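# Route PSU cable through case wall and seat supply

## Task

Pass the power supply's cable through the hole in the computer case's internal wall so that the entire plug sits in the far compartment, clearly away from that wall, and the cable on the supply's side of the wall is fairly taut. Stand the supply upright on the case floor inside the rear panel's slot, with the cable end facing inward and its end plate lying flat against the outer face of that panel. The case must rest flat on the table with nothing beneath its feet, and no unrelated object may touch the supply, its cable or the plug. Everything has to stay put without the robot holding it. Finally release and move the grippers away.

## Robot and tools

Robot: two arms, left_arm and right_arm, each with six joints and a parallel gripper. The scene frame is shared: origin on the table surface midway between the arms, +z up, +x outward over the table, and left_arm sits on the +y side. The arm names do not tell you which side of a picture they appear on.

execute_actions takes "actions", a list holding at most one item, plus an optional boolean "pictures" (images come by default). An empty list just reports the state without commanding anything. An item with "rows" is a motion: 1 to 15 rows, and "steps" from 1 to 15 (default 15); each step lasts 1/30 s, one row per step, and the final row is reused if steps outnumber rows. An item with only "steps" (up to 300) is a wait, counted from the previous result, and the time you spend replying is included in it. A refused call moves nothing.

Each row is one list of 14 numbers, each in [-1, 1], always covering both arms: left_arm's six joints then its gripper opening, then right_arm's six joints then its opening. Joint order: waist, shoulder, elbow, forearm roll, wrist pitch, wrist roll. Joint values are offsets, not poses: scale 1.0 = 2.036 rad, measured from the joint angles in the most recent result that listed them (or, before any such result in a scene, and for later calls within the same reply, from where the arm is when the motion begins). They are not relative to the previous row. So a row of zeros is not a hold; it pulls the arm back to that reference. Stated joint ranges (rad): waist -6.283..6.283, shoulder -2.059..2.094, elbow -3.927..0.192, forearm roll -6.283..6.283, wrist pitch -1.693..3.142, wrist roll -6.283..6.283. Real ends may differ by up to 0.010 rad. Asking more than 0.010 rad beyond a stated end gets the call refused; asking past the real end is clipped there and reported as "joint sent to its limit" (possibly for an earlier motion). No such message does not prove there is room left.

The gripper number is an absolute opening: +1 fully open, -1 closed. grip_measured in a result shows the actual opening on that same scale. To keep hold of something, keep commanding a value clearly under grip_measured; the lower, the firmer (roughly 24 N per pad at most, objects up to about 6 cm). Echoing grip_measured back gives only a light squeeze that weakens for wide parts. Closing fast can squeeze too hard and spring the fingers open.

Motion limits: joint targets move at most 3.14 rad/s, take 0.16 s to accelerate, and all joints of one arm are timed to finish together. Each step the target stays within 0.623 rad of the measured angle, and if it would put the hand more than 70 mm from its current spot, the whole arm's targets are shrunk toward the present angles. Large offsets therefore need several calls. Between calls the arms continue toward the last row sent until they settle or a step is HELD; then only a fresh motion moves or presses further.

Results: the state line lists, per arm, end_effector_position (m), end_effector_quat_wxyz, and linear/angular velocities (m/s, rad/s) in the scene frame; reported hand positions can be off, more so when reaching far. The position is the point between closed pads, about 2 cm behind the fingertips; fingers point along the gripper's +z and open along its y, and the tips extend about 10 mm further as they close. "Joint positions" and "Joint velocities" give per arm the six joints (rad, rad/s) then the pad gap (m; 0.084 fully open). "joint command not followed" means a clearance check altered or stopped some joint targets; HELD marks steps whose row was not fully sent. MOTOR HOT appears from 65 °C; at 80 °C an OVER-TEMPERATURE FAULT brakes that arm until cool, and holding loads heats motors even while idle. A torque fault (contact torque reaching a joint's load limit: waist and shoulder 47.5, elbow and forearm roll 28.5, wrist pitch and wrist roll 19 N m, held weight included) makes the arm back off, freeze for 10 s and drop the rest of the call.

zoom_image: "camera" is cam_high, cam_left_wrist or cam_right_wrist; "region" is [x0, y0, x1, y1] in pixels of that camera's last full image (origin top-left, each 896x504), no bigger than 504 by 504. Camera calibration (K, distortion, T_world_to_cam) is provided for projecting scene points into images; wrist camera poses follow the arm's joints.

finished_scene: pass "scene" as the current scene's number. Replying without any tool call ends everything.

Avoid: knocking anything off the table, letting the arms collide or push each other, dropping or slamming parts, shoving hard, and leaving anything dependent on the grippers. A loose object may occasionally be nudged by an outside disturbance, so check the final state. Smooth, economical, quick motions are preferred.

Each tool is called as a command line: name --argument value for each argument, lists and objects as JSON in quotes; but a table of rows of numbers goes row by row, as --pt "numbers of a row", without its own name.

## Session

execute_actions --actions '[]'

Scene clock: 0.00 s of 5400.00 s.
left_arm: end_effector_position=(+0.1433, +0.3879, +0.3952) grip_measured=-0.05 end_effector_quat_wxyz=(+0.708, +0.686, -0.166, -0.013) end_effector_velocity=(-0.000, +0.000, +0.000) end_effector_angular_velocity=(-0.001, +0.001, +0.001) | right_arm: end_effector_position=(+0.2020, +0.2701, +0.2125) grip_measured=+1.00 end_effector_quat_wxyz=(-0.020, -0.515, +0.843, +0.152) end_effector_velocity=(+0.000, -0.000, -0.000) end_effector_angular_velocity=(-0.000, -0.000, +0.000)
Joint positions: left_arm=[ 0.954 -0.03  -1.069 -0.369  2.644  1.463  0.042] | right_arm=[ 1.151  0.544 -1.788  0.315  1.144  2.993  0.084]
Joint velocities: left_arm=[ 0.001  0.     0.     0.     0.001 -0.    -0.   ] | right_arm=[ 0.  0. -0. -0.  0. -0. -0.]
camera_calibration (this result's frames):
cam_left_wrist: T_world_to_cam=[[-0.235621, 0.0412753, 0.970968, -0.330709], [-0.938926, 0.248166, -0.238395, 0.201389], [-0.250801, -0.967838, -0.0197187, 0.547004], [0, 0, 0, 1]] pos_world=[0.248357, 0.493083, 0.379905]
cam_right_wrist: T_world_to_cam=[[-0.865768, 0.427497, 0.260178, 0.0403178], [0.468043, 0.875715, 0.118574, -0.28919], [-0.177152, 0.224432, -0.958252, 0.309274], [0, 0, 0, 1]] pos_world=[0.225048, 0.166602, 0.320163]

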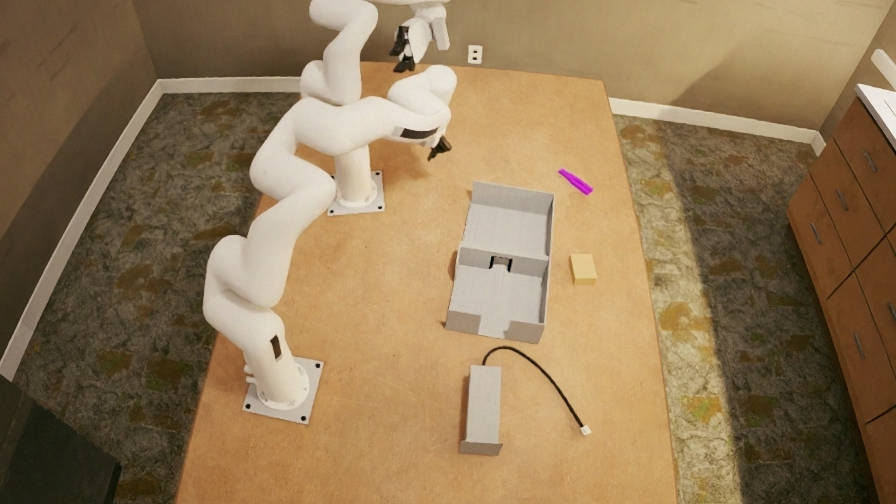

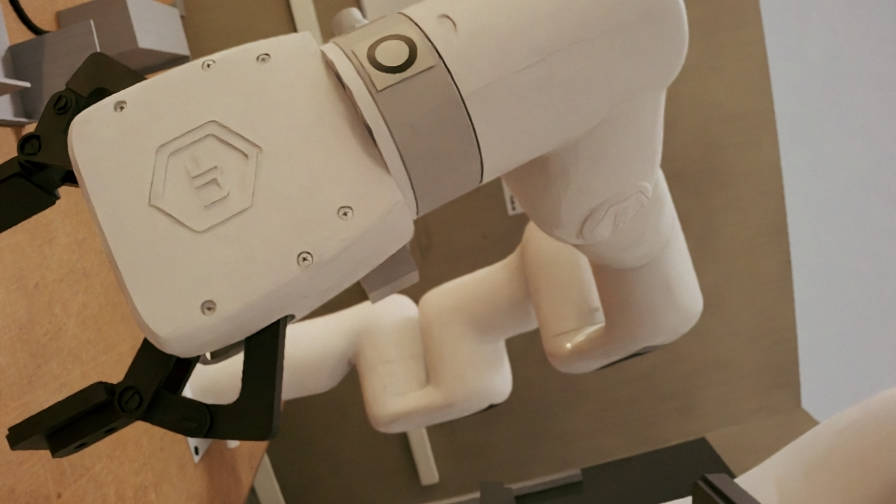

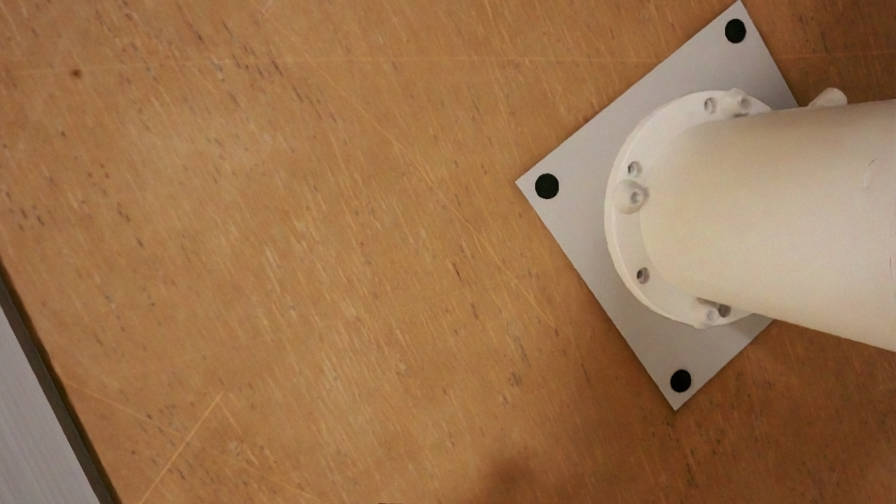

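zoom_image --camera "cam_high" --region '[400, 150, 650, 470]'

Region (400, 150, 650, 470) of cam_high's 896x504 image, scaled by 1.575, with more detail than that image has; it fills the left 394 columns of this view, and the rest is white.

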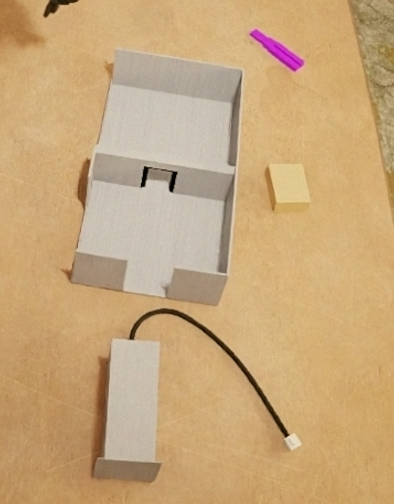

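execute_actions --actions '[{"rows": [[0,0,0,0,0,0,1,-0.5454,-0.0662,-0.1938,-0.1547,0.3091,0.8227,1]], "steps": 15}]' --pictures false

execute_actions --actions '[{"steps": 40}]' --pictures false

execute_actions --actions '[{"rows": [[-0.7736,-0.0187,-0.2412,0.1812,-0.4989,-0.1586,1,0,0,0,0,0,0,1]], "steps": 15}]' --pictures false

execute_actions --actions '[{"steps": 50}]'

Scene clock: 14.07 s of 5400.00 s.
left_arm: end_effector_position=(+0.1433, +0.3879, +0.3952) grip_measured=+1.00 end_effector_quat_wxyz=(+0.708, +0.686, -0.166, -0.013) end_effector_velocity=(+0.000, +0.000, +0.000) end_effector_angular_velocity=(+0.001, -0.000, +0.000) | right_arm: end_effector_position=(+0.3322, +0.1688, +0.2757) grip_measured=+1.00 end_effector_quat_wxyz=(-0.015, -0.340, +0.934, +0.107) end_effector_velocity=(+0.271, -0.276, +0.119) end_effector_angular_velocity=(-0.223, +0.007, -0.996)
Joint positions: left_arm=[ 0.954 -0.03  -1.069 -0.369  2.644  1.463  0.084] | right_arm=[ 0.912  0.499 -1.919  0.21   1.353  3.232  0.084]
Joint velocities: left_arm=[ 0.    -0.    -0.001 -0.    -0.    -0.     0.   ] | right_arm=[-0.562 -0.086 -0.25  -0.2    0.399  0.559 -0.   ]
Steps of this call (steps 1 to 90: nothing new was sent; then 10.57 s passed at rest; steps 91 to 105: all 15 steps of this action). Readings (joint positions):
91: left_arm=[0.954 -0.030 -1.069 -0.369 2.644 1.463] | right_arm=[1.151 0.544 -1.788 0.314 1.144 2.994]
92: left_arm=[0.954 -0.030 -1.069 -0.369 2.644 1.463] | right_arm=[1.148 0.544 -1.790 0.313 1.149 2.998]
94: left_arm=[0.954 -0.030 -1.069 -0.369 2.644 1.463] | right_arm=[1.121 0.539 -1.807 0.297 1.181 3.030]
98: left_arm=[0.954 -0.030 -1.069 -0.369 2.644 1.463] | right_arm=[1.042 0.521 -1.855 0.261 1.250 3.103]
105: the state above

Scene clock: 15.40 s of 5400.00 s.
left_arm: end_effector_position=(+0.1433, +0.3879, +0.3952) grip_measured=+1.00 end_effector_quat_wxyz=(+0.708, +0.686, -0.166, -0.013) end_effector_velocity=(+0.000, +0.000, -0.000) end_effector_angular_velocity=(+0.001, -0.000, -0.001) | right_arm: end_effector_position=(+0.5091, -0.2844, +0.3862) grip_measured=+1.00 end_effector_quat_wxyz=(-0.004, +0.553, +0.833, +0.011) end_effector_velocity=(-0.024, -0.348, +0.072) end_effector_angular_velocity=(-0.114, +0.065, -2.088)
Joint positions: left_arm=[ 0.954 -0.03  -1.069 -0.369  2.644  1.463  0.084] | right_arm=[ 0.146  0.419 -2.153  0.023  1.727  4.377  0.084]
Joint velocities: left_arm=[-0.001  0.    -0.001  0.    -0.    -0.     0.   ] | right_arm=[-0.553 -0.052 -0.153 -0.121  0.243  1.521 -0.   ]
Steps of this call (steps 1 to 40: the robot went on to your last target). Readings (joint positions):
1: left_arm=[0.954 -0.030 -1.069 -0.369 2.644 1.463] | right_arm=[0.893 0.496 -1.928 0.203 1.366 3.251]
2: left_arm=[0.954 -0.030 -1.069 -0.369 2.644 1.463] | right_arm=[0.874 0.494 -1.936 0.197 1.379 3.270]
4: left_arm=[0.954 -0.030 -1.069 -0.369 2.644 1.463] | right_arm=[0.836 0.488 -1.951 0.184 1.403 3.308]
8: left_arm=[0.954 -0.030 -1.069 -0.369 2.644 1.463] | right_arm=[0.759 0.479 -1.979 0.162 1.449 3.385]
40: the state above

Scene clock: 15.90 s of 5400.00 s.
left_arm: end_effector_position=(+0.2673, +0.4251, +0.3434) grip_measured=+1.00 end_effector_quat_wxyz=(+0.333, +0.882, -0.300, -0.146) end_effector_velocity=(+0.362, -0.020, -0.024) end_effector_angular_velocity=(+1.200, -0.811, -0.775) | right_arm: end_effector_position=(+0.5090, -0.2854, +0.3863) grip_measured=+1.00 end_effector_quat_wxyz=(-0.004, +0.557, +0.831, +0.011) end_effector_velocity=(+0.003, +0.004, +0.008) end_effector_angular_velocity=(+0.003, -0.029, +0.092)
Joint positions: left_arm=[ 0.458 -0.053 -1.366 -0.147  2.149  1.269  0.084] | right_arm=[ 0.145  0.419 -2.154  0.022  1.728  4.385  0.084]
Joint velocities: left_arm=[-1.06  -0.028 -0.375  0.285 -1.01  -0.248 -0.   ] | right_arm=[ 0.007 -0.008 -0.005  0.001 -0.014 -0.085  0.   ]
Steps of this call (steps 1 to 15: all 15 steps of this action). Readings (joint positions):
1: left_arm=[0.954 -0.030 -1.069 -0.369 2.644 1.463] | right_arm=[0.128 0.418 -2.158 0.019 1.735 4.428]
2: left_arm=[0.951 -0.030 -1.072 -0.366 2.640 1.461] | right_arm=[0.110 0.416 -2.163 0.015 1.742 4.474]
4: left_arm=[0.913 -0.031 -1.101 -0.342 2.599 1.440] | right_arm=[0.087 0.414 -2.169 0.011 1.750 4.536]
8: left_arm=[0.730 -0.043 -1.238 -0.244 2.419 1.354] | right_arm=[0.109 0.416 -2.163 0.015 1.742 4.478]
15: the state above

Scene clock: 17.57 s of 5400.00 s.
left_arm: end_effector_position=(+0.4298, +0.1002, +0.3999) grip_measured=+1.00 end_effector_quat_wxyz=(-0.000, -0.707, +0.707, +0.000) end_effector_velocity=(-0.000, -0.001, +0.000) end_effector_angular_velocity=(-0.000, -0.000, -0.004) | right_arm: end_effector_position=(+0.5091, -0.2844, +0.3862) grip_measured=+1.00 end_effector_quat_wxyz=(-0.004, +0.553, +0.833, +0.011) end_effector_velocity=(-0.000, +0.000, -0.000) end_effector_angular_velocity=(+0.000, +0.001, -0.000)
Joint positions: left_arm=[-0.62  -0.068 -1.56   0.     1.629  1.14   0.084] | right_arm=[ 0.146  0.419 -2.153  0.023  1.727  4.377  0.084]
Joint velocities: left_arm=[-0.003  0.    -0.    -0.    -0.001  0.001  0.   ] | right_arm=[ 0. -0.  0.  0.  0.  0.  0.]
Steps of this call (steps 1 to 50: the robot went on to your last target). Readings (joint positions):
1: left_arm=[0.422 -0.054 -1.378 -0.138 2.117 1.261] | right_arm=[0.145 0.419 -2.154 0.023 1.728 4.383]
2: left_arm=[0.387 -0.055 -1.389 -0.129 2.086 1.253] | right_arm=[0.145 0.419 -2.154 0.023 1.727 4.381]
4: left_arm=[0.317 -0.057 -1.409 -0.114 2.031 1.240] | right_arm=[0.145 0.419 -2.154 0.023 1.727 4.379]
8: left_arm=[0.180 -0.059 -1.442 -0.089 1.943 1.218] | right_arm=[0.146 0.419 -2.153 0.023 1.727 4.377]
50: the state above
camera_calibration (this result's frames):
cam_left_wrist: T_world_to_cam=[[-0.999526, 0.0218715, -0.0216862, 0.471396], [0.0217696, 0.999751, 0.00492412, -0.042608], [0.0217885, 0.00444968, -0.999753, 0.517913], [0, 0, 0, 1]] pos_world=[0.460815, 0.0299828, 0.528217]
cam_right_wrist: T_world_to_cam=[[0.92121, 0.38904, -0.0045205, -0.320476], [0.388843, -0.921012, -0.0231738, -0.38389], [-0.013179, 0.0195902, -0.999721, 0.528793], [0, 0, 0, 1]] pos_world=[0.451467, -0.239249, 0.5183]

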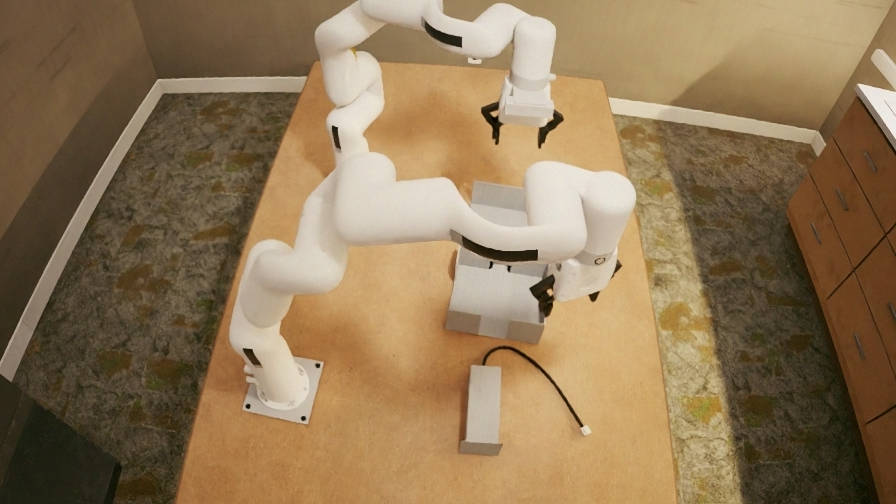

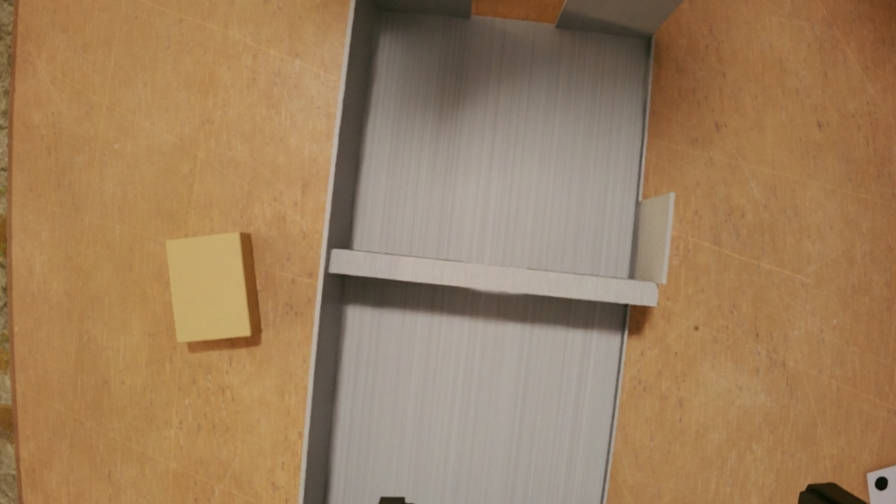

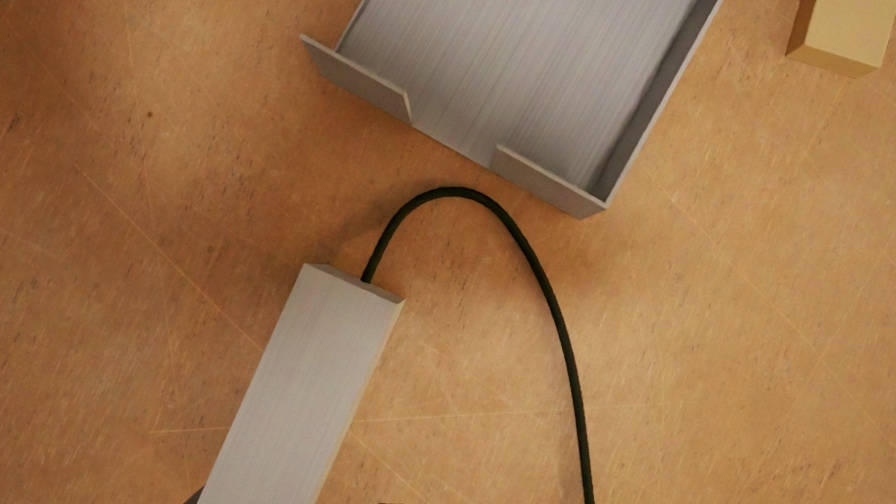

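execute_actions --actions '[{"rows": [[0,0,0,0,0,0,1,-0.0518,-0.0048,-0.0145,-0.0113,0.0227,0.143,1]], "steps": 15}]' --pictures false

execute_actions --actions '[{"steps": 15}]'

Scene clock: 27.10 s of 5400.00 s.
left_arm: end_effector_position=(+0.4298, +0.1002, +0.3999) grip_measured=+1.00 end_effector_quat_wxyz=(-0.000, -0.707, +0.707, +0.000) end_effector_velocity=(-0.000, +0.000, -0.000) end_effector_angular_velocity=(+0.000, +0.000, -0.001) | right_arm: end_effector_position=(+0.5008, -0.3481, +0.3993) grip_measured=+1.00 end_effector_quat_wxyz=(-0.000, +0.704, +0.710, +0.000) end_effector_velocity=(-0.002, -0.009, -0.001) end_effector_angular_velocity=(-0.003, +0.012, -0.087)
Joint positions: left_arm=[-0.62  -0.068 -1.56   0.     1.629  1.14   0.084] | right_arm=[ 0.043  0.41  -2.182  0.001  1.772  4.661  0.084]
Joint velocities: left_arm=[-0.    -0.     0.     0.     0.     0.001  0.   ] | right_arm=[-0.015  0.003 -0.003 -0.004  0.011  0.071  0.   ]
Steps of this call (steps 1 to 15: the robot went on to your last target; steps 16 to 90: nothing new was sent; then 6.03 s passed at rest; steps 91 to 105: all 15 steps of this action). Readings (joint positions):
91: left_arm=[-0.621 -0.068 -1.560 0.000 1.629 1.140] | right_arm=[0.146 0.419 -2.153 0.023 1.727 4.377]
92: left_arm=[-0.621 -0.068 -1.560 0.000 1.629 1.140] | right_arm=[0.145 0.419 -2.153 0.023 1.727 4.381]
94: left_arm=[-0.621 -0.068 -1.560 0.000 1.629 1.140] | right_arm=[0.133 0.419 -2.157 0.020 1.734 4.422]
98: left_arm=[-0.620 -0.068 -1.560 0.000 1.629 1.140] | right_arm=[0.067 0.412 -2.175 0.006 1.760 4.587]
105: the state above

Scene clock: 27.60 s of 5400.00 s.
left_arm: end_effector_position=(+0.4298, +0.1002, +0.3999) grip_measured=+1.00 end_effector_quat_wxyz=(-0.000, -0.707, +0.707, +0.000) end_effector_velocity=(+0.000, +0.000, +0.000) end_effector_angular_velocity=(-0.000, -0.000, +0.001) | right_arm: end_effector_position=(+0.5005, -0.3497, +0.3998) grip_measured=+1.00 end_effector_quat_wxyz=(+0.000, +0.707, +0.707, -0.000) end_effector_velocity=(+0.000, -0.000, +0.000) end_effector_angular_velocity=(+0.000, -0.000, -0.001)
Joint positions: left_arm=[-0.62  -0.068 -1.56   0.     1.629  1.14   0.084] | right_arm=[ 0.041  0.41  -2.183 -0.     1.773  4.668  0.084]
Joint velocities: left_arm=[ 0.     0.    -0.001  0.     0.    -0.    -0.   ] | right_arm=[-0.001  0.    -0.     0.    -0.     0.     0.   ]
Steps of this call (steps 1 to 15: the robot went on to your last target). Readings (joint positions):
1: left_arm=[-0.620 -0.068 -1.560 0.000 1.629 1.140] | right_arm=[0.043 0.410 -2.182 0.000 1.772 4.663]
2: left_arm=[-0.620 -0.068 -1.560 0.000 1.629 1.140] | right_arm=[0.042 0.410 -2.182 0.000 1.772 4.664]
4: left_arm=[-0.620 -0.068 -1.560 0.000 1.629 1.140] | right_arm=[0.042 0.410 -2.182 0.000 1.773 4.666]
8: left_arm=[-0.620 -0.068 -1.560 0.000 1.629 1.140] | right_arm=[0.041 0.410 -2.183 0.000 1.773 4.667]
15: the state above
All arms were judged still, so your last target was given up. Only a new action makes them travel on or press farther. Fingers that are still opening or closing keep moving.
camera_calibration (this result's frames):
cam_left_wrist: T_world_to_cam=[[-0.999526, 0.0218717, -0.0216863, 0.471396], [0.0217698, 0.999751, 0.00492417, -0.0426081], [0.0217886, 0.00444973, -0.999753, 0.517913], [0, 0, 0, 1]] pos_world=[0.460815, 0.0299827, 0.528217]
cam_right_wrist: T_world_to_cam=[[0.999827, -0.000642749, -0.0185699, -0.457048], [-0.000718337, -0.999991, -0.00406407, -0.280669], [-0.0185671, 0.00407671, -0.999819, 0.54092], [0, 0, 0, 1]] pos_world=[0.466811, -0.283166, 0.531195]

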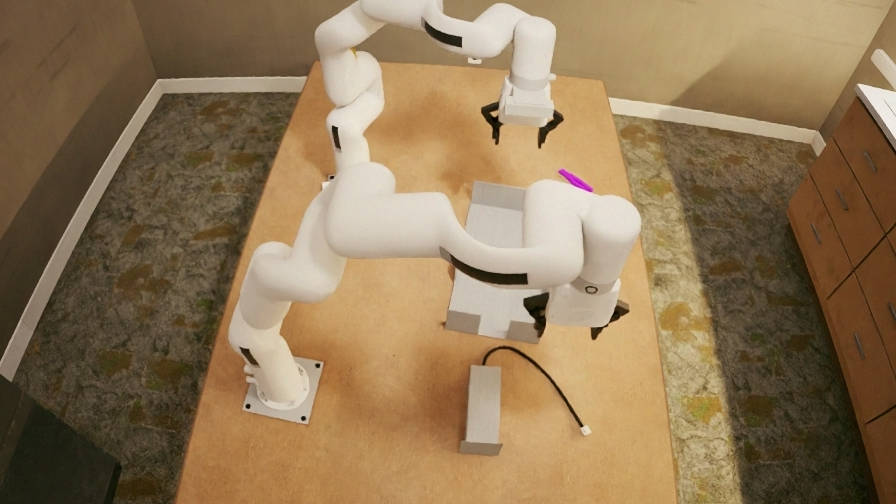

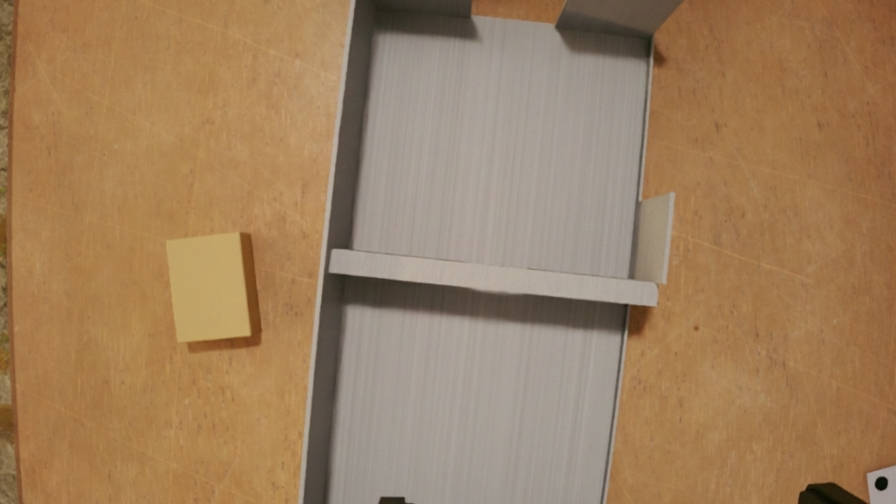

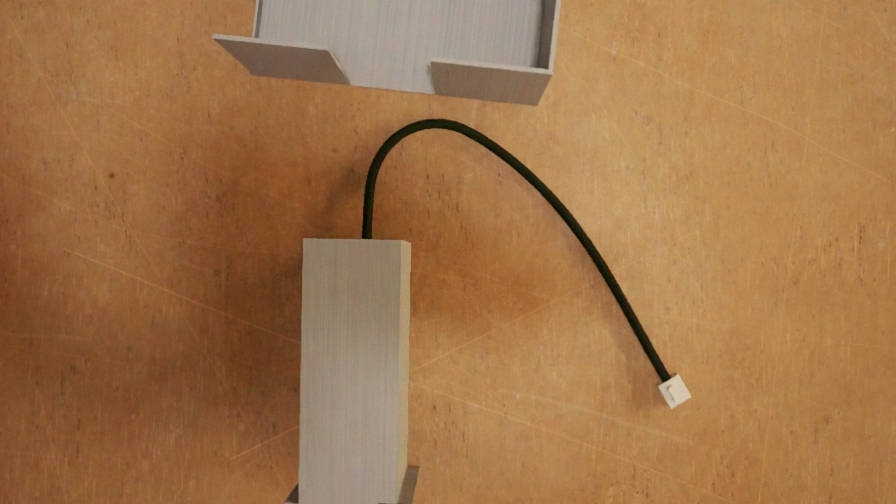

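execute_actions --actions '[{"rows": [[0,0,0,0,0,0,1,0,0,0,0,0,-1,1]], "steps": 15}]' --pictures false

execute_actions --actions '[{"steps": 20}]' --pictures false

execute_actions --actions '[{"rows": [[0,0,0,0,0,0,1,0.0248,0.1764,0.149,0,-0.3253,-0.7755,1]], "steps": 15}]' --pictures false

execute_actions --actions '[{"steps": 40}]'

Scene clock: 41.80 s of 5400.00 s.
left_arm: end_effector_position=(+0.4298, +0.1002, +0.3999) grip_measured=+1.00 end_effector_quat_wxyz=(-0.000, -0.707, +0.707, +0.000) end_effector_velocity=(-0.000, -0.000, -0.000) end_effector_angular_velocity=(+0.000, +0.001, -0.001) | right_arm: end_effector_position=(+0.5005, -0.3497, +0.3998) grip_measured=+1.00 end_effector_quat_wxyz=(+0.000, +0.311, +0.950, -0.000) end_effector_velocity=(+0.000, -0.000, -0.000) end_effector_angular_velocity=(-0.001, +0.001, +2.689)
Joint positions: left_arm=[-0.62  -0.068 -1.56   0.     1.629  1.14   0.084] | right_arm=[ 0.041  0.41  -2.183 -0.     1.773  3.73   0.084]
Joint velocities: left_arm=[-0.001 -0.     0.001 -0.     0.     0.    -0.   ] | right_arm=[-0.     0.001 -0.    -0.001 -0.    -2.69  -0.   ]
Steps of this call (steps 1 to 90: nothing new was sent; then 10.70 s passed at rest; steps 91 to 105: all 15 steps of this action). Readings (joint positions):
91: left_arm=[-0.620 -0.068 -1.560 0.000 1.629 1.140] | right_arm=[0.041 0.410 -2.183 -0.000 1.773 4.668]
92: left_arm=[-0.620 -0.068 -1.560 0.000 1.629 1.140] | right_arm=[0.041 0.410 -2.183 -0.000 1.773 4.664]
94: left_arm=[-0.620 -0.068 -1.560 0.000 1.629 1.140] | right_arm=[0.041 0.410 -2.183 -0.000 1.773 4.622]
98: left_arm=[-0.620 -0.068 -1.560 0.000 1.629 1.140] | right_arm=[0.041 0.410 -2.183 -0.000 1.773 4.361]
105: the state above

Scene clock: 42.47 s of 5400.00 s.
left_arm: end_effector_position=(+0.4298, +0.1002, +0.3999) grip_measured=+1.00 end_effector_quat_wxyz=(-0.000, -0.707, +0.707, +0.000) end_effector_velocity=(-0.000, +0.000, -0.000) end_effector_angular_velocity=(+0.000, +0.000, +0.000) | right_arm: end_effector_position=(+0.5005, -0.3497, +0.3998) grip_measured=+1.00 end_effector_quat_wxyz=(+0.000, -0.227, +0.974, -0.000) end_effector_velocity=(+0.000, -0.000, -0.001) end_effector_angular_velocity=(-0.000, +0.002, +0.071)
Joint positions: left_arm=[-0.62  -0.068 -1.56   0.     1.629  1.14   0.084] | right_arm=[ 0.041  0.41  -2.183 -0.     1.773  2.64   0.084]
Joint velocities: left_arm=[ 0. -0.  0.  0.  0.  0.  0.] | right_arm=[ 0.     0.001  0.001 -0.    -0.    -0.071  0.   ]
Steps of this call (steps 1 to 20: the robot went on to your last target). Readings (joint positions):
1: left_arm=[-0.620 -0.068 -1.560 0.000 1.629 1.140] | right_arm=[0.041 0.410 -2.183 -0.000 1.773 3.640]
2: left_arm=[-0.620 -0.068 -1.560 0.000 1.629 1.140] | right_arm=[0.041 0.410 -2.183 -0.000 1.773 3.550]
4: left_arm=[-0.620 -0.068 -1.560 0.000 1.629 1.140] | right_arm=[0.041 0.410 -2.183 -0.000 1.773 3.370]
8: left_arm=[-0.620 -0.068 -1.560 0.000 1.629 1.140] | right_arm=[0.041 0.410 -2.183 -0.000 1.773 3.011]
20: the state above

Scene clock: 42.97 s of 5400.00 s.
left_arm: end_effector_position=(+0.4298, +0.1002, +0.3999) grip_measured=+1.00 end_effector_quat_wxyz=(-0.000, -0.707, +0.707, +0.000) end_effector_velocity=(+0.000, +0.000, +0.000) end_effector_angular_velocity=(-0.000, -0.001, +0.002) | right_arm: end_effector_position=(+0.5691, -0.3372, +0.2567) grip_measured=+1.00 end_effector_quat_wxyz=(-0.002, -0.420, +0.908, +0.001) end_effector_velocity=(+0.109, +0.033, -0.341) end_effector_angular_velocity=(+0.005, +0.004, +1.233)
Joint positions: left_arm=[-0.62  -0.068 -1.56   0.     1.629  1.14   0.084] | right_arm=[ 0.066  0.587 -2.033 -0.     1.45   2.255  0.084]
Joint velocities: left_arm=[ 0.     0.    -0.001  0.    -0.    -0.001  0.   ] | right_arm=[ 0.056  0.402  0.34   0.    -0.738 -1.177 -0.   ]
Steps of this call (steps 1 to 15: all 15 steps of this action). Readings (joint positions):
1: left_arm=[-0.620 -0.068 -1.560 0.000 1.629 1.140] | right_arm=[0.041 0.410 -2.183 -0.000 1.773 2.637]
2: left_arm=[-0.620 -0.068 -1.560 0.000 1.629 1.140] | right_arm=[0.041 0.411 -2.182 -0.000 1.769 2.632]
4: left_arm=[-0.620 -0.068 -1.560 0.000 1.629 1.140] | right_arm=[0.043 0.427 -2.170 -0.000 1.731 2.595]
8: left_arm=[-0.620 -0.068 -1.560 0.000 1.629 1.140] | right_arm=[0.052 0.492 -2.112 -0.000 1.627 2.488]
15: the state above

Scene clock: 44.30 s of 5400.00 s.
left_arm: end_effector_position=(+0.4298, +0.1002, +0.3999) grip_measured=+1.00 end_effector_quat_wxyz=(-0.000, -0.707, +0.707, +0.000) end_effector_velocity=(-0.000, -0.000, +0.000) end_effector_angular_velocity=(-0.000, +0.000, +0.002) | right_arm: end_effector_position=(+0.5962, -0.3210, +0.1001) grip_measured=+1.00 end_effector_quat_wxyz=(+0.000, +0.864, -0.503, -0.000) end_effector_velocity=(+0.000, +0.000, +0.001) end_effector_angular_velocity=(+0.000, -0.001, +0.001)
Joint positions: left_arm=[-0.62  -0.068 -1.56   0.     1.629  1.14   0.084] | right_arm=[ 0.091  0.769 -1.879 -0.     1.111  1.061  0.084]
Joint velocities: left_arm=[-0.001 -0.    -0.    -0.     0.    -0.002 -0.   ] | right_arm=[ 0.    -0.    -0.001  0.    -0.    -0.001  0.   ]
Steps of this call (steps 1 to 40: the robot went on to your last target). Readings (joint positions):
1: left_arm=[-0.620 -0.068 -1.560 0.000 1.629 1.140] | right_arm=[0.067 0.600 -2.022 -0.000 1.425 2.214]
2: left_arm=[-0.620 -0.068 -1.560 0.000 1.629 1.140] | right_arm=[0.069 0.613 -2.011 -0.000 1.401 2.171]
4: left_arm=[-0.620 -0.068 -1.560 0.000 1.629 1.140] | right_arm=[0.073 0.639 -1.989 -0.000 1.353 2.077]
8: left_arm=[-0.620 -0.068 -1.560 0.000 1.629 1.140] | right_arm=[0.080 0.689 -1.947 -0.000 1.260 1.844]
40: the state above
camera_calibration (this result's frames):
cam_left_wrist: T_world_to_cam=[[-0.999526, 0.0218719, -0.0216863, 0.471396], [0.02177, 0.999751, 0.00492404, -0.0426081], [0.0217886, 0.00444959, -0.999753, 0.517913], [0, 0, 0, 1]] pos_world=[0.460815, 0.0299827, 0.528217]
cam_right_wrist: T_world_to_cam=[[-0.870018, -0.492672, -0.0185049, 0.398552], [-0.492685, 0.870198, -0.00416696, 0.64055], [0.0181558, 0.00549174, -0.99982, 0.221499], [0, 0, 0, 1]] pos_world=[0.658315, -0.362266, 0.231504]

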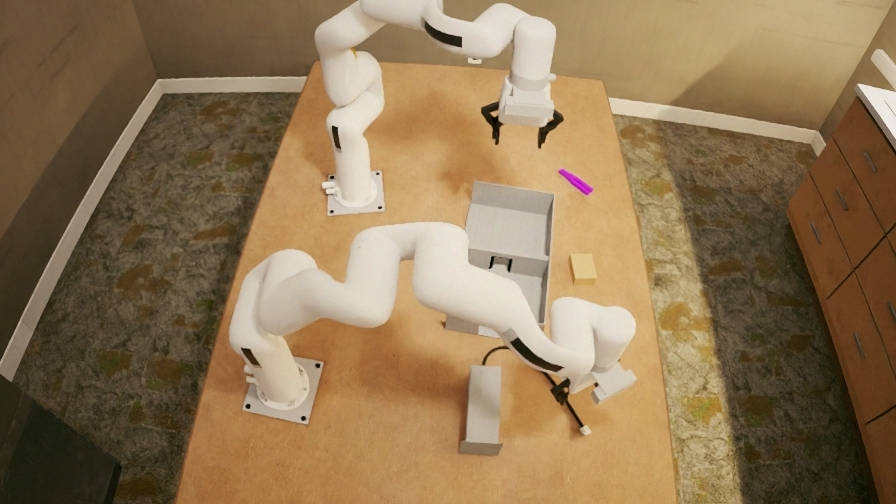

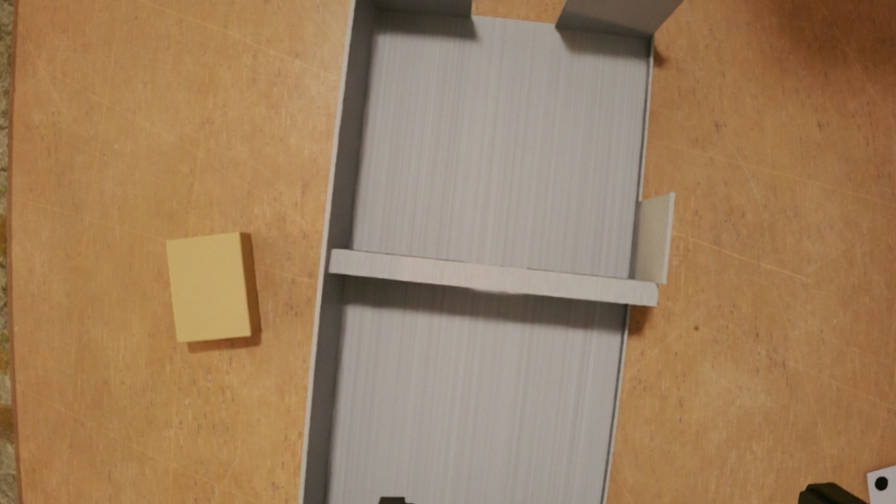

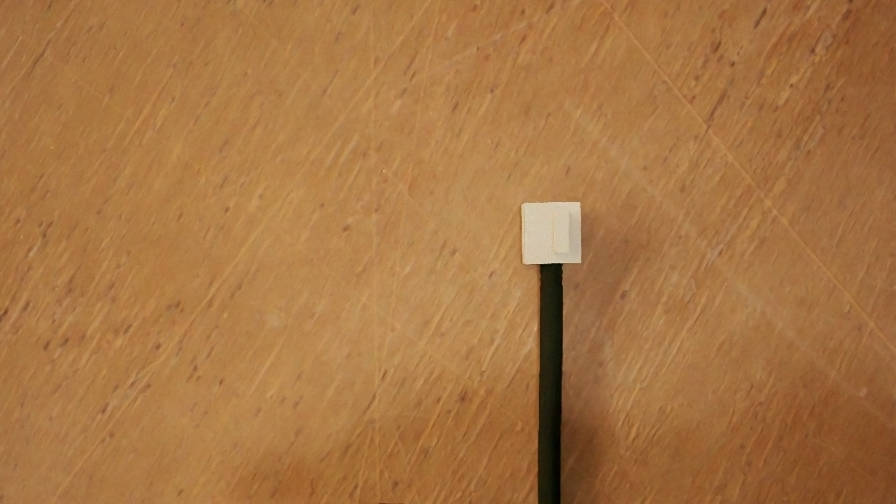

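execute_actions --actions '[{"rows": [[0,0,0,0,0,0,1,0.0071,0.043,0.039,0,-0.0825,0.0069,1]], "steps": 15}]' --pictures false

execute_actions --actions '[{"steps": 10}]' --pictures false

execute_actions --actions '[{"rows": [[0,0,0,0,0,0,1,0,0,0,0,0,0,-1]], "steps": 15}]' --pictures false

execute_actions --actions '[{"steps": 10}]' --pictures false

Scene clock: 52.20 s of 5400.00 s.
left_arm: end_effector_position=(+0.4298, +0.1002, +0.3999) grip_measured=+1.00 end_effector_quat_wxyz=(-0.000, -0.707, +0.707, +0.000) end_effector_velocity=(-0.000, +0.000, -0.000) end_effector_angular_velocity=(+0.000, +0.001, +0.000) | right_arm: end_effector_position=(+0.5934, -0.3119, +0.0271) grip_measured=+1.00 end_effector_quat_wxyz=(-0.002, +0.864, -0.503, +0.003) end_effector_velocity=(+0.002, +0.001, -0.007) end_effector_angular_velocity=(+0.000, -0.013, -0.001)
Joint positions: left_arm=[-0.62  -0.068 -1.56   0.     1.629  1.14   0.084] | right_arm=[ 0.105  0.853 -1.804 -0.     0.945  1.075  0.084]
Joint velocities: left_arm=[ 0.    -0.     0.001 -0.     0.    -0.    -0.   ] | right_arm=[ 0.002  0.007  0.011 -0.    -0.031  0.003 -0.   ]
Steps of this call (steps 1 to 15: the robot went on to your last target; steps 16 to 90: nothing new was sent; then 4.40 s passed at rest; steps 91 to 105: all 15 steps of this action). Readings (joint positions):
91: left_arm=[-0.620 -0.068 -1.560 0.000 1.629 1.140] | right_arm=[0.091 0.769 -1.879 -0.000 1.110 1.061]
92: left_arm=[-0.620 -0.068 -1.560 0.000 1.629 1.140] | right_arm=[0.091 0.770 -1.878 -0.000 1.106 1.061]
94: left_arm=[-0.620 -0.068 -1.560 0.000 1.629 1.140] | right_arm=[0.094 0.785 -1.866 -0.000 1.067 1.064]
98: left_arm=[-0.620 -0.068 -1.560 0.000 1.629 1.140] | right_arm=[0.103 0.844 -1.809 0.000 0.979 1.072]
105: the state above

Scene clock: 52.53 s of 5400.00 s.
left_arm: end_effector_position=(+0.4298, +0.1002, +0.3999) grip_measured=+1.00 end_effector_quat_wxyz=(-0.000, -0.707, +0.707, +0.000) end_effector_velocity=(+0.000, +0.000, +0.000) end_effector_angular_velocity=(-0.000, -0.001, -0.000) | right_arm: end_effector_position=(+0.5917, -0.3117, +0.0237) grip_measured=+1.00 end_effector_quat_wxyz=(-0.000, +0.864, -0.503, +0.001) end_effector_velocity=(+0.000, +0.000, -0.001) end_effector_angular_velocity=(-0.000, -0.000, -0.001)
Joint positions: left_arm=[-0.62  -0.068 -1.56   0.     1.629  1.14   0.084] | right_arm=[ 0.106  0.856 -1.8   -0.     0.943  1.075  0.084]
Joint velocities: left_arm=[ 0.001 -0.    -0.     0.     0.     0.002  0.   ] | right_arm=[ 0.     0.001 -0.    -0.    -0.001  0.002  0.   ]
Steps of this call (steps 1 to 10: the robot went on to your last target). Readings (joint positions):
1: left_arm=[-0.620 -0.068 -1.560 0.000 1.629 1.140] | right_arm=[0.105 0.853 -1.803 -0.000 0.944 1.075]
2: left_arm=[-0.620 -0.068 -1.560 0.000 1.629 1.140] | right_arm=[0.105 0.854 -1.803 -0.000 0.944 1.075]
4: left_arm=[-0.620 -0.068 -1.560 0.000 1.629 1.140] | right_arm=[0.105 0.855 -1.801 -0.000 0.943 1.075]
8: left_arm=[-0.620 -0.068 -1.560 0.000 1.629 1.140] | right_arm=[0.106 0.856 -1.800 -0.000 0.943 1.075]
10: the state above

Scene clock: 53.03 s of 5400.00 s.
left_arm: end_effector_position=(+0.4298, +0.1002, +0.3999) grip_measured=+1.00 end_effector_quat_wxyz=(-0.000, -0.707, +0.707, +0.000) end_effector_velocity=(-0.000, -0.000, -0.000) end_effector_angular_velocity=(+0.000, +0.000, -0.000) | right_arm: end_effector_position=(+0.5922, -0.3117, +0.0243) grip_measured=-0.85 end_effector_quat_wxyz=(-0.001, +0.864, -0.503, +0.001) end_effector_velocity=(-0.000, -0.000, +0.000) end_effector_angular_velocity=(-0.000, +0.001, -0.000)
Joint positions: left_arm=[-0.62  -0.068 -1.56   0.     1.629  1.14   0.084] | right_arm=[ 0.106  0.855 -1.801 -0.     0.943  1.075  0.007]
Joint velocities: left_arm=[-0. -0.  0.  0.  0.  0.  0.] | right_arm=[-0.    -0.     0.     0.     0.001  0.    -0.   ]
Steps of this call (steps 1 to 15: all 15 steps of this action). Readings (joint positions):
1: left_arm=[-0.620 -0.068 -1.560 0.000 1.629 1.140] | right_arm=[0.106 0.856 -1.800 -0.000 0.943 1.075]
2: left_arm=[-0.620 -0.068 -1.560 0.000 1.629 1.140] | right_arm=[0.106 0.856 -1.800 -0.000 0.943 1.075]
4: left_arm=[-0.620 -0.068 -1.560 0.000 1.629 1.140] | right_arm=[0.106 0.856 -1.800 -0.000 0.943 1.075]
8: left_arm=[-0.620 -0.068 -1.560 0.000 1.629 1.140] | right_arm=[0.106 0.855 -1.801 -0.000 0.943 1.075]
15: the state above

Scene clock: 53.37 s of 5400.00 s.
left_arm: end_effector_position=(+0.4298, +0.1002, +0.3999) grip_measured=+1.00 end_effector_quat_wxyz=(-0.000, -0.707, +0.707, +0.000) end_effector_velocity=(+0.000, -0.000, +0.000) end_effector_angular_velocity=(-0.001, -0.001, -0.001) | right_arm: end_effector_position=(+0.5921, -0.3117, +0.0242) grip_measured=-0.85 end_effector_quat_wxyz=(-0.001, +0.864, -0.503, +0.001) end_effector_velocity=(-0.000, +0.000, -0.001) end_effector_angular_velocity=(+0.000, +0.001, +0.000)
Joint positions: left_arm=[-0.62  -0.068 -1.56   0.     1.629  1.14   0.084] | right_arm=[ 0.106  0.855 -1.801 -0.     0.943  1.075  0.007]
Joint velocities: left_arm=[-0.    -0.    -0.001  0.    -0.     0.001  0.   ] | right_arm=[-0.     0.001  0.     0.    -0.    -0.    -0.   ]
Steps of this call (steps 1 to 10: the robot went on to your last target). Readings (joint positions):
1: left_arm=[-0.620 -0.068 -1.560 0.000 1.629 1.140] | right_arm=[0.106 0.855 -1.801 -0.000 0.943 1.075]
2: left_arm=[-0.620 -0.068 -1.560 0.000 1.629 1.140] | right_arm=[0.106 0.855 -1.801 -0.000 0.943 1.075]
4: left_arm=[-0.620 -0.068 -1.560 0.000 1.629 1.140] | right_arm=[0.106 0.855 -1.801 -0.000 0.943 1.075]
8: left_arm=[-0.620 -0.068 -1.560 0.000 1.629 1.140] | right_arm=[0.106 0.855 -1.801 -0.000 0.943 1.075]
10: the state above

execute_actions --actions '[{"rows": [[0,0,0,0,0,0,1,0,-0.0774,-0.0653,0,0.1442,0,-1],[0,0,0,0,0,0,1,0,-0.0774,-0.0653,0,0.1442,0,-1],[0,0,0,0,0,0,1,0,-0.0774,-0.0653,0,0.1442,0,-1],[0,0,0,0,0,0,1,0,-0.0774,-0.0653,0,0.1442,0,-1],[0,0,0,0,0,0,1,0,-0.0774,-0.0653,0,0.1442,0,-1],[0,0,0,0,0,0,1,0,-0.0774,-0.0653,0,0.1442,0,-1],[0,0,0,0,0,0,1,0,-0.0774,-0.0653,0,0.1442,0,-1],[0,0,0,0,0,0,1,0,-0.0774,-0.0653,0,0.1442,0,-1],[0,0,0,0,0,0,1,0,-0.0774,-0.0653,0,0.1442,0,-1],[0,0,0,0,0,0,1,0,-0.0774,-0.0653,0,0.1442,0,-1],[0,0,0,0,0,0,1,0,-0.0774,-0.0653,0,0.1442,0,-1],[0,0,0,0,0,0,1,0,-0.0774,-0.0653,0,0.1442,0,-1],[0,0,0,0,0,0,1,0.2317,-0.2631,0.2202,0,0.0444,-0.9931,-1]], "steps": 15}]' --pictures false

execute_actions --actions '[{"steps": 70}]'

Scene clock: 62.53 s of 5400.00 s.
left_arm: end_effector_position=(+0.4298, +0.1002, +0.3999) grip_measured=+1.00 end_effector_quat_wxyz=(-0.000, -0.707, +0.707, +0.000) end_effector_velocity=(-0.000, +0.000, -0.000) end_effector_angular_velocity=(+0.000, +0.000, +0.000) | right_arm: end_effector_position=(+0.5920, -0.3063, +0.1539) grip_measured=-0.85 end_effector_quat_wxyz=(-0.002, +0.871, -0.492, +0.004) end_effector_velocity=(-0.078, +0.199, +0.026) end_effector_angular_velocity=(-0.014, +0.006, +0.874)
Joint positions: left_arm=[-0.62  -0.068 -1.56   0.     1.629  1.14   0.084] | right_arm=[ 0.114  0.696 -1.913 -0.001  1.208  1.058  0.007]
Joint velocities: left_arm=[ 0. -0.  0.  0.  0.  0.  0.] | right_arm=[ 0.313 -0.347  0.495 -0.01  -0.142 -0.558 -0.   ]
Steps of this call (steps 1 to 15: the robot went on to your last target; steps 16 to 90: nothing new was sent; then 5.67 s passed at rest; steps 91 to 105: all 15 steps of this action). Readings (joint positions):
91: left_arm=[-0.620 -0.068 -1.560 0.000 1.629 1.140] | right_arm=[0.106 0.856 -1.800 -0.000 0.943 1.075]
92: left_arm=[-0.620 -0.068 -1.560 0.000 1.629 1.140] | right_arm=[0.106 0.855 -1.801 -0.000 0.947 1.075]
94: left_arm=[-0.620 -0.068 -1.560 0.000 1.629 1.140] | right_arm=[0.105 0.842 -1.809 -0.000 0.988 1.075]
98: left_arm=[-0.620 -0.068 -1.560 0.000 1.629 1.140] | right_arm=[0.106 0.777 -1.867 -0.000 1.093 1.075]
105: the state above

Scene clock: 64.87 s of 5400.00 s.
left_arm: end_effector_position=(+0.4298, +0.1002, +0.3999) grip_measured=+1.00 end_effector_quat_wxyz=(-0.000, -0.707, +0.707, +0.000) end_effector_velocity=(+0.000, -0.000, +0.000) end_effector_angular_velocity=(-0.000, -0.001, -0.000) | right_arm: end_effector_position=(+0.4274, -0.0651, +0.1597) grip_measured=-0.85 end_effector_quat_wxyz=(-0.000, +0.752, +0.659, -0.000) end_effector_velocity=(+0.000, +0.000, +0.001) end_effector_angular_velocity=(+0.000, -0.002, +0.002)
Joint positions: left_arm=[-0.62  -0.068 -1.56   0.     1.629  1.14   0.084] | right_arm=[ 0.577  0.32  -1.352 -0.     1.033 -0.947  0.007]
Joint velocities: left_arm=[-0.    -0.    -0.001 -0.    -0.     0.    -0.   ] | right_arm=[ 0.    -0.    -0.001 -0.001 -0.    -0.001  0.   ]
Steps of this call (steps 1 to 60: the robot went on to your last target; steps 61 to 70: nothing new was sent). Readings (joint positions):
1: left_arm=[-0.620 -0.068 -1.560 0.000 1.629 1.140] | right_arm=[0.129 0.683 -1.890 -0.001 1.201 1.034]
2: left_arm=[-0.620 -0.068 -1.560 0.000 1.629 1.140] | right_arm=[0.150 0.667 -1.863 -0.001 1.193 1.007]
4: left_arm=[-0.620 -0.068 -1.560 0.000 1.629 1.140] | right_arm=[0.196 0.637 -1.813 0.000 1.178 0.952]
8: left_arm=[-0.620 -0.068 -1.560 0.000 1.629 1.140] | right_arm=[0.271 0.574 -1.723 -0.000 1.149 0.829]
70: the state above
All arms were judged still, so your last target was given up. Only a new action makes them travel on or press farther. Fingers that are still opening or closing keep moving.
camera_calibration (this result's frames):
cam_left_wrist: T_world_to_cam=[[-0.999526, 0.0218717, -0.0216862, 0.471396], [0.0217698, 0.999751, 0.00492405, -0.042608], [0.0217885, 0.00444961, -0.999753, 0.517913], [0, 0, 0, 1]] pos_world=[0.460815, 0.0299827, 0.528217]
cam_right_wrist: T_world_to_cam=[[0.991035, -0.132259, -0.0189148, -0.393018], [-0.132354, -0.991195, -0.00382924, 0.059768], [-0.0182418, 0.00629835, -0.999814, 0.298329], [0, 0, 0, 1]] pos_world=[0.402847, 0.00538249, 0.291069]

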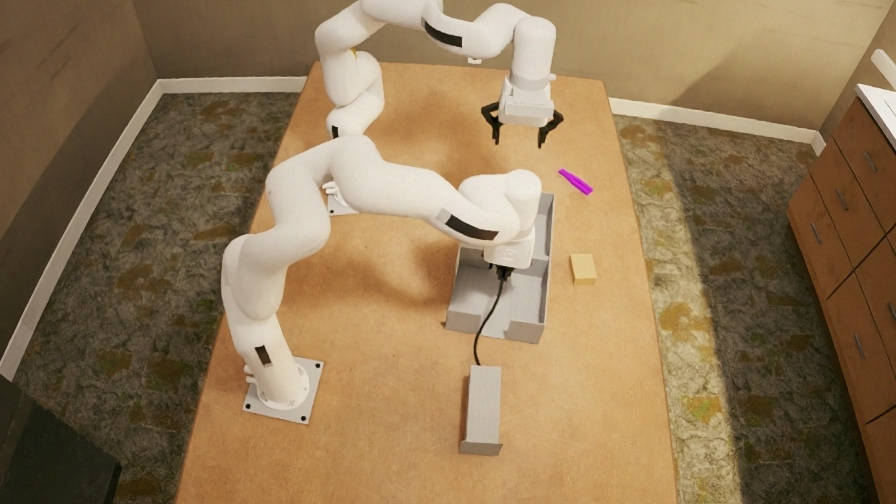

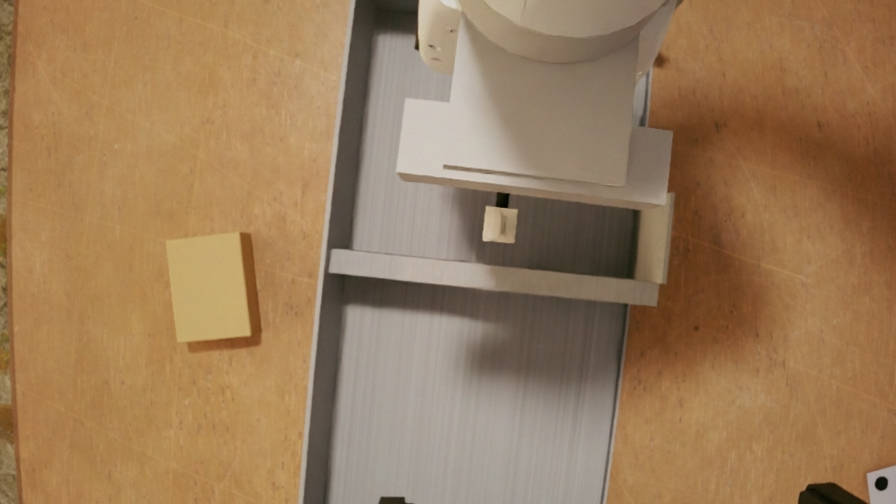

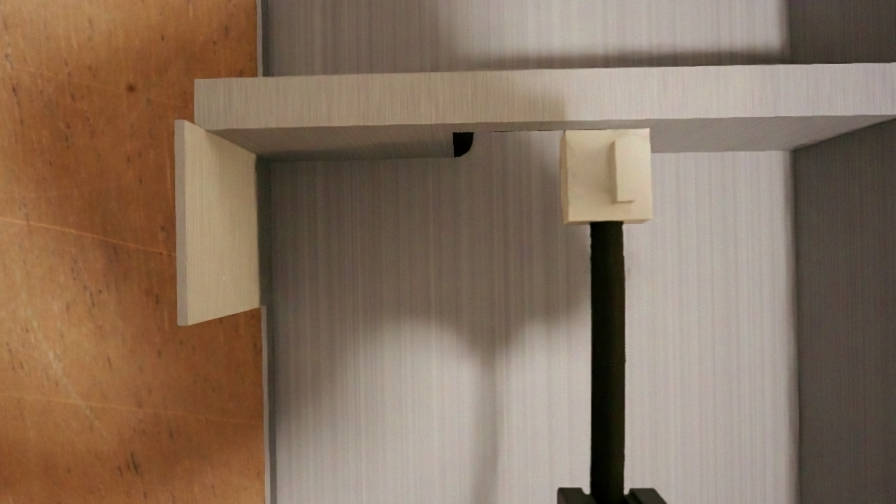

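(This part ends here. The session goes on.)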